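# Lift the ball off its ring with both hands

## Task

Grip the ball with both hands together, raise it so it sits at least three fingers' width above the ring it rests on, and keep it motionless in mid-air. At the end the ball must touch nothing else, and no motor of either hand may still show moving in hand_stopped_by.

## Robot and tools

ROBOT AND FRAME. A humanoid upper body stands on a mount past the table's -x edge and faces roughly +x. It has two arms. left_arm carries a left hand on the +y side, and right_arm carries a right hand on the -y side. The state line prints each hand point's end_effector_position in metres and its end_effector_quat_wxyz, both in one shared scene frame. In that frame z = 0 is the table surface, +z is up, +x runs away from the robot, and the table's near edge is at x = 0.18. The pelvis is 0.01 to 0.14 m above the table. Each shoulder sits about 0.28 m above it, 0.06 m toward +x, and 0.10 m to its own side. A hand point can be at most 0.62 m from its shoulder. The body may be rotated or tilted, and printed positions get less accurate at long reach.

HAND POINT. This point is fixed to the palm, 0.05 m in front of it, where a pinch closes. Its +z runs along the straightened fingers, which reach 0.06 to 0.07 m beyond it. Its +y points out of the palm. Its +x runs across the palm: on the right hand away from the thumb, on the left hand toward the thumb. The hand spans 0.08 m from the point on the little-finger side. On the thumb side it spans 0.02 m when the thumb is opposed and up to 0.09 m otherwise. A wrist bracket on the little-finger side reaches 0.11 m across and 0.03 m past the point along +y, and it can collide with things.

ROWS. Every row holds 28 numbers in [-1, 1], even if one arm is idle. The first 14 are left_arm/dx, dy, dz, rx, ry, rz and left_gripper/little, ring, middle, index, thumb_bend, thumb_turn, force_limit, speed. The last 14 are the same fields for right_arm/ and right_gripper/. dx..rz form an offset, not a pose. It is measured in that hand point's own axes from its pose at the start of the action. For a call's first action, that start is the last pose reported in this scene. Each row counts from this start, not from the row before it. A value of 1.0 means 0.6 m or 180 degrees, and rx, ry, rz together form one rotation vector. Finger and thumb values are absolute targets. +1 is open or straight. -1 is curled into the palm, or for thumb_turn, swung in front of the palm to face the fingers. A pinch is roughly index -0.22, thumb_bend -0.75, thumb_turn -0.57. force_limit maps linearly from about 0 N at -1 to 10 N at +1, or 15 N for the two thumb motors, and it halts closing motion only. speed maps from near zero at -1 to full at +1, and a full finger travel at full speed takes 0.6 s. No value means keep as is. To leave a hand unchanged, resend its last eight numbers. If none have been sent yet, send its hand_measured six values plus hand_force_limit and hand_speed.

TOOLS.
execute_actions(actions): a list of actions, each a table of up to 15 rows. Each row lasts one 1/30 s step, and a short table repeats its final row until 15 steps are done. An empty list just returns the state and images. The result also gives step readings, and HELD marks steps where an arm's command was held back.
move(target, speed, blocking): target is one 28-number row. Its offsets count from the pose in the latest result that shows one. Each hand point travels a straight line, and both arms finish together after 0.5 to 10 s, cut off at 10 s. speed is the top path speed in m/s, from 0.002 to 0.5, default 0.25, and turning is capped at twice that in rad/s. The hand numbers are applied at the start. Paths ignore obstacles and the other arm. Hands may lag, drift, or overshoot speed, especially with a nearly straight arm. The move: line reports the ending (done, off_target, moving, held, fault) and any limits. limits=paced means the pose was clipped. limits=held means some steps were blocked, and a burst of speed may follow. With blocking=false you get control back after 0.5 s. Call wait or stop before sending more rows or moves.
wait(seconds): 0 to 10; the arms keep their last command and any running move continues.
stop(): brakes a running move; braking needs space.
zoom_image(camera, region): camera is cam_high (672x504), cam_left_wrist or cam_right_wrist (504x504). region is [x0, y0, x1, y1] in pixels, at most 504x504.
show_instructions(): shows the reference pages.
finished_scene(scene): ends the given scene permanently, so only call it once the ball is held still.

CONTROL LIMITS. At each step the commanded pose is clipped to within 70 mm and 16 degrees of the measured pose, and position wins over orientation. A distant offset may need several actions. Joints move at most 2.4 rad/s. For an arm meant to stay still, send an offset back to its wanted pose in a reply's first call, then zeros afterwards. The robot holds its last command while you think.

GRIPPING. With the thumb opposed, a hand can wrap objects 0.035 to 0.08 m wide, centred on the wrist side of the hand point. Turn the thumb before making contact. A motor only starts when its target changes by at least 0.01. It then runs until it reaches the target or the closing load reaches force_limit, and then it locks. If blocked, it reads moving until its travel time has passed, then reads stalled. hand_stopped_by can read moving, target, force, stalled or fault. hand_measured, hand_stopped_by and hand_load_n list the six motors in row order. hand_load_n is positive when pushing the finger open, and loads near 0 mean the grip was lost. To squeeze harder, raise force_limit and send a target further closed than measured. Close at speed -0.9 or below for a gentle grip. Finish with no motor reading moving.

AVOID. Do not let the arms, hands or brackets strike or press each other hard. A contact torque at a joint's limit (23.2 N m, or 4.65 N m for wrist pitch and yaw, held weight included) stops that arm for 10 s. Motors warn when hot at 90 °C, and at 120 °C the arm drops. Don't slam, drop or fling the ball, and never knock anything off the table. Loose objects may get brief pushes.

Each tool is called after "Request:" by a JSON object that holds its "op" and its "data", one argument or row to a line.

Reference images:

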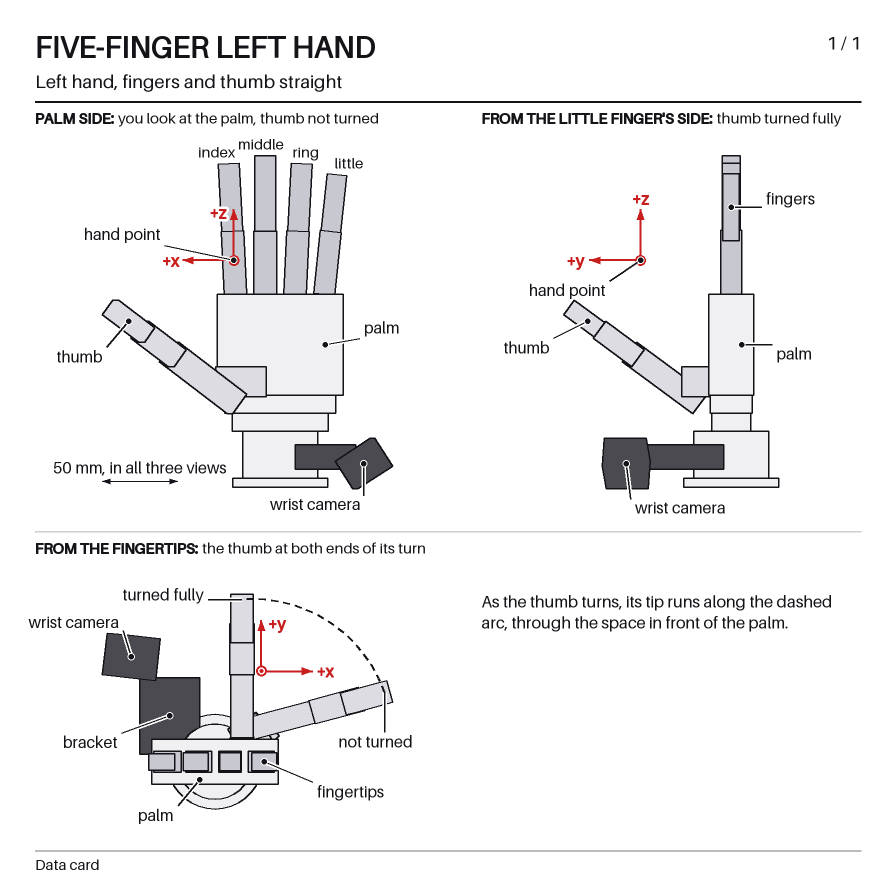

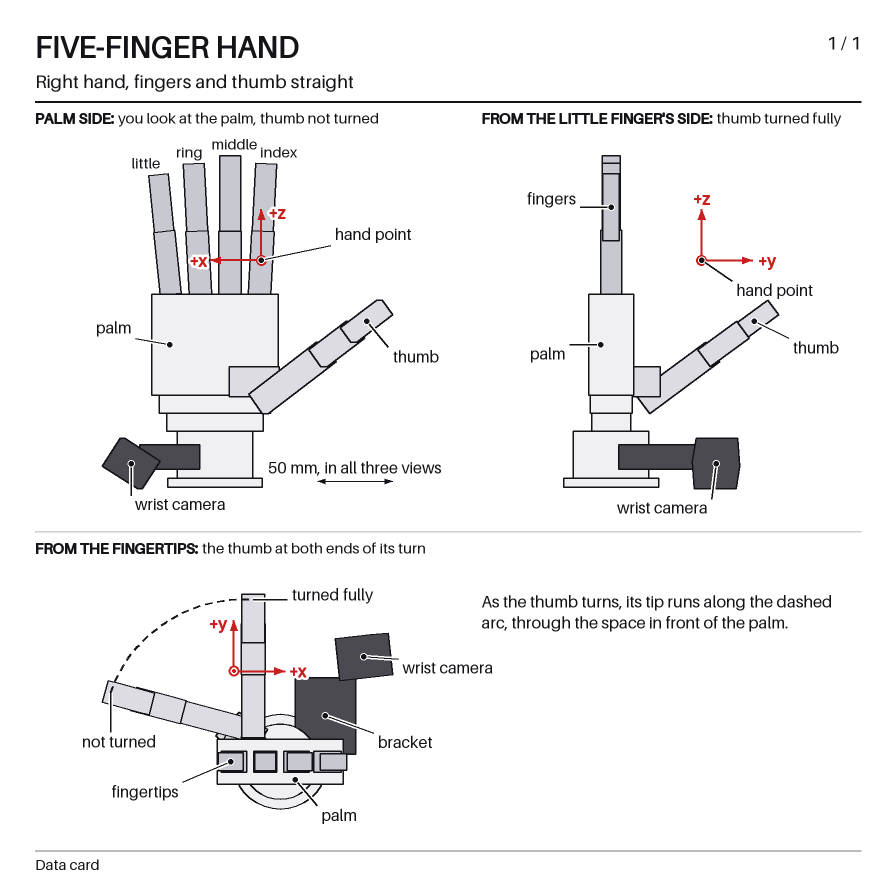

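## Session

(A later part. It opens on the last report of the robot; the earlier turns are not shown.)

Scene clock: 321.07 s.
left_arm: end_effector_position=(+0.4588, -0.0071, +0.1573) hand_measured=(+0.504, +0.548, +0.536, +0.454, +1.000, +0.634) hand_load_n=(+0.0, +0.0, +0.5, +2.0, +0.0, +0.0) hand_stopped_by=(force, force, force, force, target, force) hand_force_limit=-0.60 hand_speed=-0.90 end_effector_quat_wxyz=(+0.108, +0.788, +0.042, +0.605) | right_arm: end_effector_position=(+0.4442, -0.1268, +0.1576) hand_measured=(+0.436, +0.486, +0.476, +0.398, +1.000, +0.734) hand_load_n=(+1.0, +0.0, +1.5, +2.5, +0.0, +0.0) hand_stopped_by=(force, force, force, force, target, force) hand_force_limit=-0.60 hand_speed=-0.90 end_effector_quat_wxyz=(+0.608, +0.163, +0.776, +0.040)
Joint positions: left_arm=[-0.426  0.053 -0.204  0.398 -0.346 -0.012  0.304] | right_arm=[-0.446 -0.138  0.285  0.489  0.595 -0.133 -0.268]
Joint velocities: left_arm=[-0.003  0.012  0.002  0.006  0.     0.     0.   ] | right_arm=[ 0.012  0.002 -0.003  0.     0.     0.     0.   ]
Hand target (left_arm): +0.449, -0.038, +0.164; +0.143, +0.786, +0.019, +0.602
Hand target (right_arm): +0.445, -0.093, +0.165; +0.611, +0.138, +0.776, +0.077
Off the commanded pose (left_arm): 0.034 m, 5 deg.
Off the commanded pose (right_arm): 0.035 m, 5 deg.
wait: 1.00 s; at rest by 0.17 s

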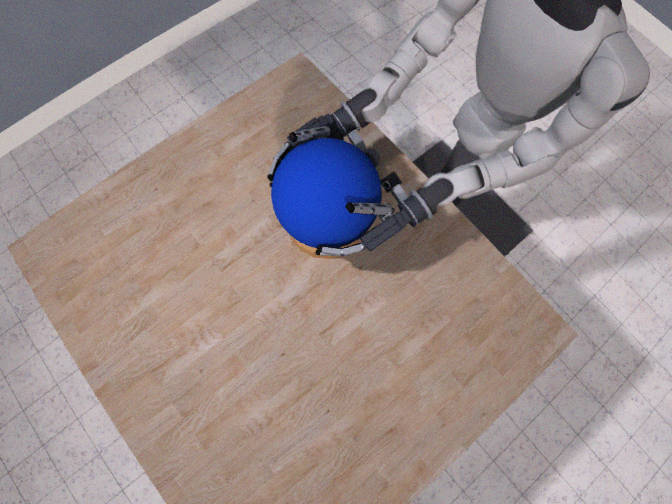

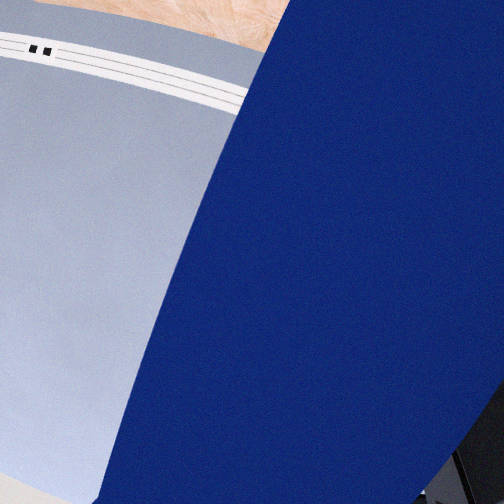

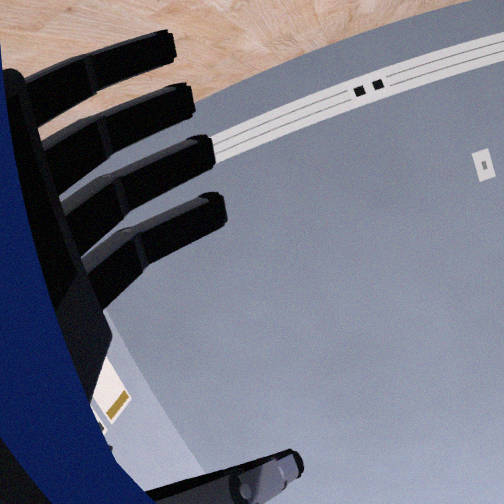

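Request:
{"op": "execute_actions", "data": {
  "actions": [
    [[-0.0049,0.056,-0.01,-0.0265,-0.003,-0.002,0.1,0.1,0.1,0.1,1,-0.2,-0.6,-0.9,0.0049,0.057,-0.0096,-0.028,0.003,0.002,0.1,0.1,0.1,0.1,1,-0.2,-0.6,-0.9],[-0.0046,0.0561,-0.0101,-0.0265,-0.003,-0.002,0.1,0.1,0.1,0.1,1,-0.2,-0.6,-0.9,0.0046,0.0571,-0.0097,-0.028,0.003,0.002,0.1,0.1,0.1,0.1,1,-0.2,-0.6,-0.9],[-0.0041,0.0562,-0.0102,-0.0265,-0.003,-0.002,0.1,0.1,0.1,0.1,1,-0.2,-0.6,-0.9,0.0041,0.0573,-0.0099,-0.028,0.003,0.002,0.1,0.1,0.1,0.1,1,-0.2,-0.6,-0.9],[-0.0033,0.0564,-0.0104,-0.0265,-0.003,-0.002,0.1,0.1,0.1,0.1,1,-0.2,-0.6,-0.9,0.0033,0.0575,-0.0101,-0.028,0.003,0.002,0.1,0.1,0.1,0.1,1,-0.2,-0.6,-0.9],[-0.0024,0.0566,-0.0107,-0.0265,-0.003,-0.002,0.1,0.1,0.1,0.1,1,-0.2,-0.6,-0.9,0.0024,0.0577,-0.0103,-0.028,0.003,0.002,0.1,0.1,0.1,0.1,1,-0.2,-0.6,-0.9],[-0.0012,0.0569,-0.011,-0.0265,-0.003,-0.002,0.1,0.1,0.1,0.1,1,-0.2,-0.6,-0.9,0.0013,0.058,-0.0106,-0.028,0.003,0.002,0.1,0.1,0.1,0.1,1,-0.2,-0.6,-0.9],[0.0001,0.0572,-0.0113,-0.0265,-0.003,-0.002,0.1,0.1,0.1,0.1,1,-0.2,-0.6,-0.9,-0.0001,0.0584,-0.011,-0.028,0.003,0.002,0.1,0.1,0.1,0.1,1,-0.2,-0.6,-0.9],[0.0017,0.0576,-0.0117,-0.0265,-0.003,-0.002,0.1,0.1,0.1,0.1,1,-0.2,-0.6,-0.9,-0.0016,0.0589,-0.0114,-0.028,0.003,0.002,0.1,0.1,0.1,0.1,1,-0.2,-0.6,-0.9],[0.0035,0.058,-0.0122,-0.0265,-0.003,-0.002,0.1,0.1,0.1,0.1,1,-0.2,-0.6,-0.9,-0.0034,0.0593,-0.0119,-0.028,0.003,0.002,0.1,0.1,0.1,0.1,1,-0.2,-0.6,-0.9],[0.0055,0.0585,-0.0127,-0.0265,-0.003,-0.002,0.1,0.1,0.1,0.1,1,-0.2,-0.6,-0.9,-0.0053,0.0599,-0.0125,-0.028,0.003,0.002,0.1,0.1,0.1,0.1,1,-0.2,-0.6,-0.9],[0.0077,0.059,-0.0133,-0.0265,-0.003,-0.002,0.1,0.1,0.1,0.1,1,-0.2,-0.6,-0.9,-0.0075,0.0605,-0.0131,-0.028,0.003,0.002,0.1,0.1,0.1,0.1,1,-0.2,-0.6,-0.9],[0.0101,0.0595,-0.0139,-0.0265,-0.003,-0.002,0.1,0.1,0.1,0.1,1,-0.2,-0.6,-0.9,-0.0099,0.0612,-0.0137,-0.028,0.003,0.002,0.1,0.1,0.1,0.1,1,-0.2,-0.6,-0.9],[0.0127,0.0601,-0.0146,-0.0265,-0.003,-0.002,0.1,0.1,0.1,0.1,1,-0.2,-0.6,-0.9,-0.0125,0.0619,-0.0144,-0.028,0.003,0.002,0.1,0.1,0.1,0.1,1,-0.2,-0.6,-0.9],[0.0156,0.0608,-0.0153,-0.0265,-0.003,-0.002,0.1,0.1,0.1,0.1,1,-0.2,-0.6,-0.9,-0.0153,0.0627,-0.0152,-0.028,0.003,0.002,0.1,0.1,0.1,0.1,1,-0.2,-0.6,-0.9],[0.0186,0.0615,-0.0161,-0.0265,-0.003,-0.002,0.1,0.1,0.1,0.1,1,-0.2,-0.6,-0.9,-0.0183,0.0635,-0.016,-0.028,0.003,0.002,0.1,0.1,0.1,0.1,1,-0.2,-0.6,-0.9]],
    [[0.0092,0.0593,-0.0137,-0.0265,-0.003,-0.002,0.1,0.1,0.1,0.1,1,-0.2,-0.6,-0.9,-0.009,0.0609,-0.0135,-0.028,0.003,0.002,0.1,0.1,0.1,0.1,1,-0.2,-0.6,-0.9],[0.0123,0.06,-0.0145,-0.0265,-0.003,-0.002,0.1,0.1,0.1,0.1,1,-0.2,-0.6,-0.9,-0.0121,0.0618,-0.0143,-0.028,0.003,0.002,0.1,0.1,0.1,0.1,1,-0.2,-0.6,-0.9],[0.0155,0.0608,-0.0153,-0.0265,-0.003,-0.002,0.1,0.1,0.1,0.1,1,-0.2,-0.6,-0.9,-0.0152,0.0626,-0.0152,-0.028,0.003,0.002,0.1,0.1,0.1,0.1,1,-0.2,-0.6,-0.9],[0.0186,0.0615,-0.0161,-0.0265,-0.003,-0.002,0.1,0.1,0.1,0.1,1,-0.2,-0.6,-0.9,-0.0183,0.0635,-0.016,-0.028,0.003,0.002,0.1,0.1,0.1,0.1,1,-0.2,-0.6,-0.9],[0.0218,0.0623,-0.017,-0.0265,-0.003,-0.002,0.1,0.1,0.1,0.1,1,-0.2,-0.6,-0.9,-0.0214,0.0644,-0.0169,-0.028,0.003,0.002,0.1,0.1,0.1,0.1,1,-0.2,-0.6,-0.9],[0.0249,0.063,-0.0178,-0.0265,-0.003,-0.002,0.1,0.1,0.1,0.1,1,-0.2,-0.6,-0.9,-0.0245,0.0652,-0.0178,-0.028,0.003,0.002,0.1,0.1,0.1,0.1,1,-0.2,-0.6,-0.9],[0.0281,0.0637,-0.0186,-0.0265,-0.003,-0.002,0.1,0.1,0.1,0.1,1,-0.2,-0.6,-0.9,-0.0276,0.0661,-0.0186,-0.028,0.003,0.002,0.1,0.1,0.1,0.1,1,-0.2,-0.6,-0.9],[0.0312,0.0645,-0.0194,-0.0265,-0.003,-0.002,0.1,0.1,0.1,0.1,1,-0.2,-0.6,-0.9,-0.0307,0.067,-0.0195,-0.028,0.003,0.002,0.1,0.1,0.1,0.1,1,-0.2,-0.6,-0.9],[0.0344,0.0652,-0.0202,-0.0265,-0.003,-0.002,0.1,0.1,0.1,0.1,1,-0.2,-0.6,-0.9,-0.0338,0.0679,-0.0203,-0.028,0.003,0.002,0.1,0.1,0.1,0.1,1,-0.2,-0.6,-0.9],[0.0375,0.0659,-0.021,-0.0265,-0.003,-0.002,0.1,0.1,0.1,0.1,1,-0.2,-0.6,-0.9,-0.0369,0.0687,-0.0212,-0.028,0.003,0.002,0.1,0.1,0.1,0.1,1,-0.2,-0.6,-0.9],[0.0406,0.0667,-0.0219,-0.0265,-0.003,-0.002,0.1,0.1,0.1,0.1,1,-0.2,-0.6,-0.9,-0.04,0.0696,-0.022,-0.028,0.003,0.002,0.1,0.1,0.1,0.1,1,-0.2,-0.6,-0.9],[0.0438,0.0674,-0.0227,-0.0265,-0.003,-0.002,0.1,0.1,0.1,0.1,1,-0.2,-0.6,-0.9,-0.0431,0.0705,-0.0229,-0.028,0.003,0.002,0.1,0.1,0.1,0.1,1,-0.2,-0.6,-0.9],[0.0469,0.0681,-0.0235,-0.0265,-0.003,-0.002,0.1,0.1,0.1,0.1,1,-0.2,-0.6,-0.9,-0.0462,0.0713,-0.0238,-0.028,0.003,0.002,0.1,0.1,0.1,0.1,1,-0.2,-0.6,-0.9],[0.0501,0.0689,-0.0243,-0.0265,-0.003,-0.002,0.1,0.1,0.1,0.1,1,-0.2,-0.6,-0.9,-0.0493,0.0722,-0.0246,-0.028,0.003,0.002,0.1,0.1,0.1,0.1,1,-0.2,-0.6,-0.9],[0.0532,0.0696,-0.0251,-0.0265,-0.003,-0.002,0.1,0.1,0.1,0.1,1,-0.2,-0.6,-0.9,-0.0524,0.0731,-0.0255,-0.028,0.003,0.002,0.1,0.1,0.1,0.1,1,-0.2,-0.6,-0.9]],
    [[0.0092,0.0593,-0.0137,-0.0265,-0.003,-0.002,0.1,0.1,0.1,0.1,1,-0.2,-0.6,-0.9,-0.009,0.0609,-0.0135,-0.028,0.003,0.002,0.1,0.1,0.1,0.1,1,-0.2,-0.6,-0.9],[0.0123,0.06,-0.0145,-0.0265,-0.003,-0.002,0.1,0.1,0.1,0.1,1,-0.2,-0.6,-0.9,-0.0121,0.0618,-0.0143,-0.028,0.003,0.002,0.1,0.1,0.1,0.1,1,-0.2,-0.6,-0.9],[0.0155,0.0608,-0.0153,-0.0265,-0.003,-0.002,0.1,0.1,0.1,0.1,1,-0.2,-0.6,-0.9,-0.0152,0.0626,-0.0152,-0.028,0.003,0.002,0.1,0.1,0.1,0.1,1,-0.2,-0.6,-0.9],[0.0186,0.0615,-0.0161,-0.0265,-0.003,-0.002,0.1,0.1,0.1,0.1,1,-0.2,-0.6,-0.9,-0.0183,0.0635,-0.016,-0.028,0.003,0.002,0.1,0.1,0.1,0.1,1,-0.2,-0.6,-0.9],[0.0218,0.0623,-0.017,-0.0265,-0.003,-0.002,0.1,0.1,0.1,0.1,1,-0.2,-0.6,-0.9,-0.0214,0.0644,-0.0169,-0.028,0.003,0.002,0.1,0.1,0.1,0.1,1,-0.2,-0.6,-0.9],[0.0249,0.063,-0.0178,-0.0265,-0.003,-0.002,0.1,0.1,0.1,0.1,1,-0.2,-0.6,-0.9,-0.0245,0.0652,-0.0178,-0.028,0.003,0.002,0.1,0.1,0.1,0.1,1,-0.2,-0.6,-0.9],[0.0281,0.0637,-0.0186,-0.0265,-0.003,-0.002,0.1,0.1,0.1,0.1,1,-0.2,-0.6,-0.9,-0.0276,0.0661,-0.0186,-0.028,0.003,0.002,0.1,0.1,0.1,0.1,1,-0.2,-0.6,-0.9],[0.0312,0.0645,-0.0194,-0.0265,-0.003,-0.002,0.1,0.1,0.1,0.1,1,-0.2,-0.6,-0.9,-0.0307,0.067,-0.0195,-0.028,0.003,0.002,0.1,0.1,0.1,0.1,1,-0.2,-0.6,-0.9],[0.0344,0.0652,-0.0202,-0.0265,-0.003,-0.002,0.1,0.1,0.1,0.1,1,-0.2,-0.6,-0.9,-0.0338,0.0679,-0.0203,-0.028,0.003,0.002,0.1,0.1,0.1,0.1,1,-0.2,-0.6,-0.9],[0.0375,0.0659,-0.021,-0.0265,-0.003,-0.002,0.1,0.1,0.1,0.1,1,-0.2,-0.6,-0.9,-0.0369,0.0687,-0.0212,-0.028,0.003,0.002,0.1,0.1,0.1,0.1,1,-0.2,-0.6,-0.9],[0.0406,0.0667,-0.0219,-0.0265,-0.003,-0.002,0.1,0.1,0.1,0.1,1,-0.2,-0.6,-0.9,-0.04,0.0696,-0.022,-0.028,0.003,0.002,0.1,0.1,0.1,0.1,1,-0.2,-0.6,-0.9],[0.0438,0.0674,-0.0227,-0.0265,-0.003,-0.002,0.1,0.1,0.1,0.1,1,-0.2,-0.6,-0.9,-0.0431,0.0705,-0.0229,-0.028,0.003,0.002,0.1,0.1,0.1,0.1,1,-0.2,-0.6,-0.9],[0.0469,0.0681,-0.0235,-0.0265,-0.003,-0.002,0.1,0.1,0.1,0.1,1,-0.2,-0.6,-0.9,-0.0462,0.0713,-0.0238,-0.028,0.003,0.002,0.1,0.1,0.1,0.1,1,-0.2,-0.6,-0.9],[0.0501,0.0689,-0.0243,-0.0265,-0.003,-0.002,0.1,0.1,0.1,0.1,1,-0.2,-0.6,-0.9,-0.0493,0.0722,-0.0246,-0.028,0.003,0.002,0.1,0.1,0.1,0.1,1,-0.2,-0.6,-0.9],[0.0532,0.0696,-0.0251,-0.0265,-0.003,-0.002,0.1,0.1,0.1,0.1,1,-0.2,-0.6,-0.9,-0.0524,0.0731,-0.0255,-0.028,0.003,0.002,0.1,0.1,0.1,0.1,1,-0.2,-0.6,-0.9]],
    [[0.0091,0.0593,-0.0137,-0.0265,-0.003,-0.002,0.1,0.1,0.1,0.1,1,-0.2,-0.6,-0.9,-0.0089,0.0609,-0.0134,-0.028,0.003,0.002,0.1,0.1,0.1,0.1,1,-0.2,-0.6,-0.9],[0.0119,0.0599,-0.0144,-0.0265,-0.003,-0.002,0.1,0.1,0.1,0.1,1,-0.2,-0.6,-0.9,-0.0116,0.0617,-0.0142,-0.028,0.003,0.002,0.1,0.1,0.1,0.1,1,-0.2,-0.6,-0.9],[0.0145,0.0606,-0.0151,-0.0265,-0.003,-0.002,0.1,0.1,0.1,0.1,1,-0.2,-0.6,-0.9,-0.0142,0.0624,-0.0149,-0.028,0.003,0.002,0.1,0.1,0.1,0.1,1,-0.2,-0.6,-0.9],[0.0169,0.0611,-0.0157,-0.0265,-0.003,-0.002,0.1,0.1,0.1,0.1,1,-0.2,-0.6,-0.9,-0.0166,0.063,-0.0156,-0.028,0.003,0.002,0.1,0.1,0.1,0.1,1,-0.2,-0.6,-0.9],[0.0191,0.0616,-0.0163,-0.0265,-0.003,-0.002,0.1,0.1,0.1,0.1,1,-0.2,-0.6,-0.9,-0.0188,0.0637,-0.0162,-0.028,0.003,0.002,0.1,0.1,0.1,0.1,1,-0.2,-0.6,-0.9],[0.0211,0.0621,-0.0168,-0.0265,-0.003,-0.002,0.1,0.1,0.1,0.1,1,-0.2,-0.6,-0.9,-0.0207,0.0642,-0.0167,-0.028,0.003,0.002,0.1,0.1,0.1,0.1,1,-0.2,-0.6,-0.9],[0.0229,0.0625,-0.0173,-0.0265,-0.003,-0.002,0.1,0.1,0.1,0.1,1,-0.2,-0.6,-0.9,-0.0225,0.0647,-0.0172,-0.028,0.003,0.002,0.1,0.1,0.1,0.1,1,-0.2,-0.6,-0.9],[0.0245,0.0629,-0.0177,-0.0265,-0.003,-0.002,0.1,0.1,0.1,0.1,1,-0.2,-0.6,-0.9,-0.0241,0.0651,-0.0176,-0.028,0.003,0.002,0.1,0.1,0.1,0.1,1,-0.2,-0.6,-0.9],[0.0259,0.0632,-0.018,-0.0265,-0.003,-0.002,0.1,0.1,0.1,0.1,1,-0.2,-0.6,-0.9,-0.0254,0.0655,-0.018,-0.028,0.003,0.002,0.1,0.1,0.1,0.1,1,-0.2,-0.6,-0.9],[0.027,0.0635,-0.0183,-0.0265,-0.003,-0.002,0.1,0.1,0.1,0.1,1,-0.2,-0.6,-0.9,-0.0265,0.0658,-0.0183,-0.028,0.003,0.002,0.1,0.1,0.1,0.1,1,-0.2,-0.6,-0.9],[0.0279,0.0637,-0.0186,-0.0265,-0.003,-0.002,0.1,0.1,0.1,0.1,1,-0.2,-0.6,-0.9,-0.0275,0.0661,-0.0186,-0.028,0.003,0.002,0.1,0.1,0.1,0.1,1,-0.2,-0.6,-0.9],[0.0287,0.0639,-0.0188,-0.0265,-0.003,-0.002,0.1,0.1,0.1,0.1,1,-0.2,-0.6,-0.9,-0.0282,0.0663,-0.0188,-0.028,0.003,0.002,0.1,0.1,0.1,0.1,1,-0.2,-0.6,-0.9],[0.0292,0.064,-0.0189,-0.0265,-0.003,-0.002,0.1,0.1,0.1,0.1,1,-0.2,-0.6,-0.9,-0.0287,0.0664,-0.0189,-0.028,0.003,0.002,0.1,0.1,0.1,0.1,1,-0.2,-0.6,-0.9],[0.0295,0.0641,-0.019,-0.0265,-0.003,-0.002,0.1,0.1,0.1,0.1,1,-0.2,-0.6,-0.9,-0.029,0.0665,-0.019,-0.028,0.003,0.002,0.1,0.1,0.1,0.1,1,-0.2,-0.6,-0.9],[0.0296,0.0641,-0.019,-0.0265,-0.003,-0.002,0.1,0.1,0.1,0.1,1,-0.2,-0.6,-0.9,-0.0291,0.0665,-0.019,-0.028,0.003,0.002,0.1,0.1,0.1,0.1,1,-0.2,-0.6,-0.9]]
  ]
}}

Request:
{"op": "wait", "data": {
  "seconds": 1.0
}}

Scene clock: 383.93 s.
left_arm: end_effector_position=(+0.4628, -0.0032, +0.2642) hand_measured=(+0.504, +0.548, +0.536, +0.454, +1.000, +0.634) hand_load_n=(+0.0, +0.0, +0.0, +0.0, +0.0, +1.0) hand_stopped_by=(force, force, force, force, target, force) hand_force_limit=-0.60 hand_speed=-0.90 end_effector_quat_wxyz=(+0.077, +0.771, +0.047, +0.631) | right_arm: end_effector_position=(+0.4504, -0.1303, +0.2639) hand_measured=(+0.436, +0.486, +0.476, +0.398, +1.000, +0.734) hand_load_n=(+0.0, +0.0, +0.0, +1.0, +0.0, +0.5) hand_stopped_by=(force, force, force, force, target, force) hand_force_limit=-0.60 hand_speed=-0.90 end_effector_quat_wxyz=(+0.624, +0.169, +0.762, +0.025)
Joint positions: left_arm=[-0.496  0.122 -0.211 -0.204 -0.444  0.546  0.604] | right_arm=[-0.496 -0.321  0.276 -0.118  0.796  0.321 -0.641]
Joint velocities: left_arm=[-0.021 -0.003  0.017 -0.035 -0.014  0.046  0.026] | right_arm=[-0.008 -0.012 -0.002 -0.038  0.034  0.02  -0.033]
Hand target (left_arm): +0.451, -0.036, +0.269; +0.123, +0.773, +0.020, +0.622
Hand target (right_arm): +0.448, -0.097, +0.271; +0.623, +0.144, +0.765, +0.069
Off the commanded pose (left_arm): 0.036 m, 6 deg.
Off the commanded pose (right_arm): 0.035 m, 6 deg.
Step readings (end_effector_position; steps 1 to 15: 1st action; 16 to 30: 2nd action; 31 to 45: 3rd action; 46 to 60: 4th action):
0: left_arm (+0.4588, -0.0071, +0.1573) | right_arm (+0.4442, -0.1268, +0.1576)
1: left_arm (+0.4588, -0.0071, +0.1573) | right_arm (+0.4442, -0.1268, +0.1576)
2: left_arm (+0.4588, -0.0072, +0.1574) | right_arm (+0.4442, -0.1268, +0.1578)
4: left_arm (+0.4588, -0.0074, +0.1582) | right_arm (+0.4441, -0.1271, +0.1586)
8: left_arm (+0.4592, -0.0078, +0.1614) | right_arm (+0.4444, -0.1277, +0.1619)
15: left_arm (+0.4597, -0.0075, +0.1708) | right_arm (+0.4451, -0.1281, +0.1714)
16: left_arm (+0.4598, -0.0073, +0.1726) | right_arm (+0.4451, -0.1281, +0.1732)
17: left_arm (+0.4598, -0.0072, +0.1749) | right_arm (+0.4451, -0.1282, +0.1754)
19: left_arm (+0.4602, -0.0073, +0.1818) | right_arm (+0.4456, -0.1289, +0.1822)
23: left_arm (+0.4608, -0.0068, +0.1932) | right_arm (+0.4466, -0.1291, +0.1940)
30: left_arm (+0.4605, -0.0057, +0.2060) | right_arm (+0.4467, -0.1291, +0.2069)
31: left_arm (+0.4604, -0.0056, +0.2078) | right_arm (+0.4466, -0.1291, +0.2086)
32: left_arm (+0.4604, -0.0054, +0.2099) | right_arm (+0.4465, -0.1292, +0.2105)
34: left_arm (+0.4609, -0.0053, +0.2159) | right_arm (+0.4469, -0.1294, +0.2164)
38: left_arm (+0.4615, -0.0052, +0.2279) | right_arm (+0.4481, -0.1299, +0.2284)
45: left_arm (+0.4611, -0.0043, +0.2404) | right_arm (+0.4481, -0.1299, +0.2408)
46: left_arm (+0.4612, -0.0041, +0.2425) | right_arm (+0.4483, -0.1299, +0.2429)
47: left_arm (+0.4615, -0.0039, +0.2449) | right_arm (+0.4485, -0.1298, +0.2452)
49: left_arm (+0.4625, -0.0034, +0.2510) | right_arm (+0.4494, -0.1297, +0.2509)
53: left_arm (+0.4631, -0.0037, +0.2610) | right_arm (+0.4506, -0.1304, +0.2609)
60: end_effector_position above

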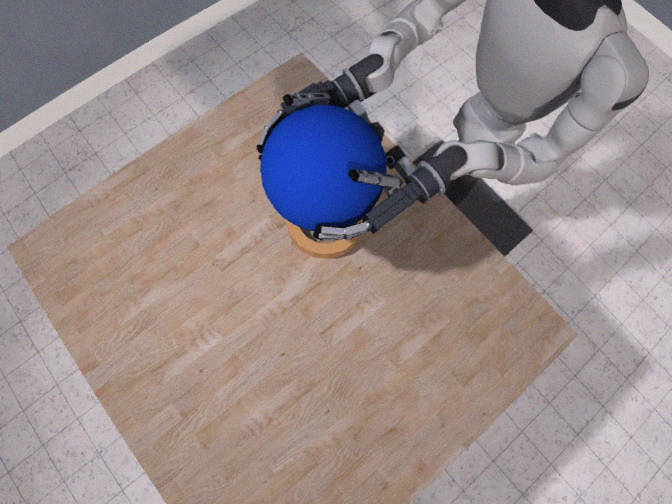

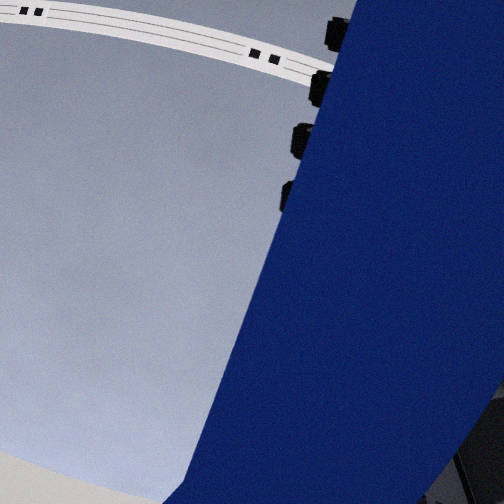

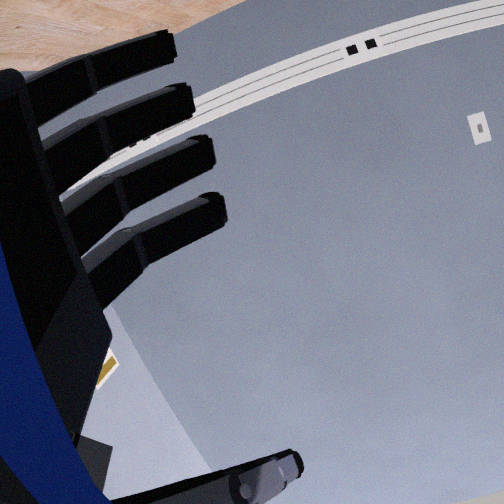

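Scene clock: 384.93 s.
left_arm: end_effector_position=(+0.4628, -0.0033, +0.2647) hand_measured=(+0.504, +0.548, +0.536, +0.454, +1.000, +0.634) hand_load_n=(+0.0, +0.0, +0.0, +0.0, +0.0, +1.0) hand_stopped_by=(force, force, force, force, target, force) hand_force_limit=-0.60 hand_speed=-0.90 end_effector_quat_wxyz=(+0.077, +0.770, +0.047, +0.631) | right_arm: end_effector_position=(+0.4505, -0.1303, +0.2644) hand_measured=(+0.436, +0.486, +0.476, +0.398, +1.000, +0.734) hand_load_n=(+0.0, +0.0, +0.0, +1.0, +0.0, +0.0) hand_stopped_by=(force, force, force, force, target, force) hand_force_limit=-0.60 hand_speed=-0.90 end_effector_quat_wxyz=(+0.624, +0.169, +0.762, +0.025)
Joint positions: left_arm=[-0.497  0.122 -0.21  -0.206 -0.444  0.548  0.605] | right_arm=[-0.497 -0.322  0.276 -0.119  0.798  0.322 -0.643]
Joint velocities: left_arm=[ 0.    -0.021 -0.006 -0.008 -0.002  0.     0.   ] | right_arm=[ 0.002  0.    -0.003  0.     0.006  0.     0.   ]
Hand target (left_arm): +0.451, -0.036, +0.269; +0.123, +0.773, +0.020, +0.622
Hand target (right_arm): +0.448, -0.097, +0.271; +0.623, +0.144, +0.765, +0.069
Off the commanded pose (left_arm): 0.036 m, 6 deg.
Off the commanded pose (right_arm): 0.035 m, 6 deg.
wait: 1.00 s; at rest by 0.17 s

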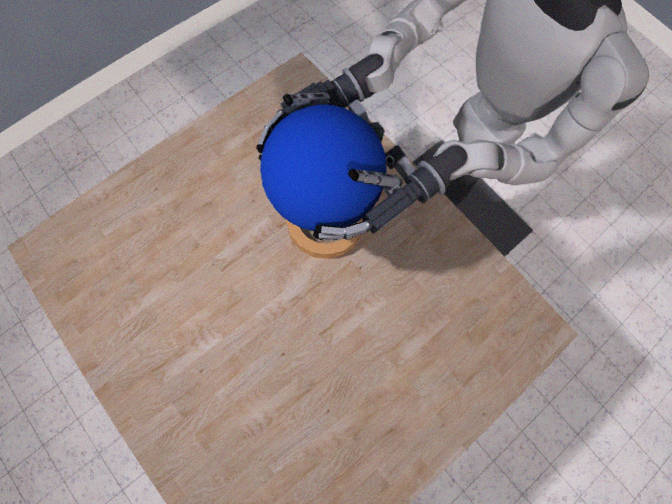

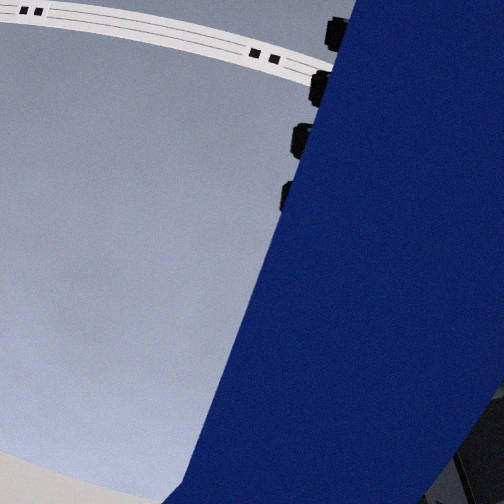

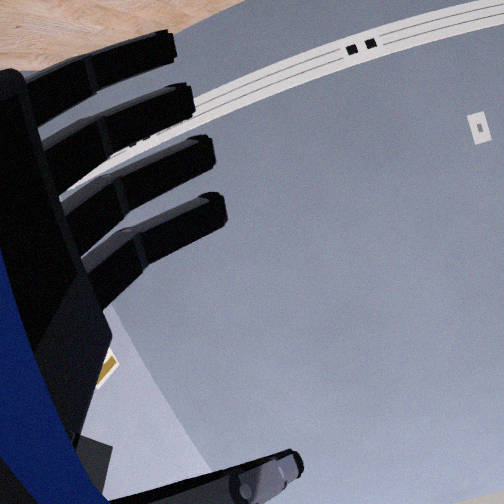

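Request:
{"op": "zoom_image", "data": {
  "camera": "cam_high",
  "region": [240, 60, 460, 270]
}}

Region (240, 60, 460, 270) of cam_high's 672x504 image, scaled by 2.291, with more detail than that image has; it fills the top 481 rows of this view, and the rest is white.

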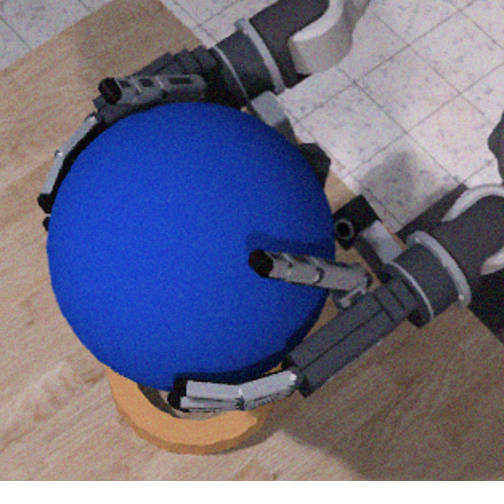

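Request:
{"op": "finished_scene", "data": {
  "scene": 1
}}

The scene is finished: the task was done.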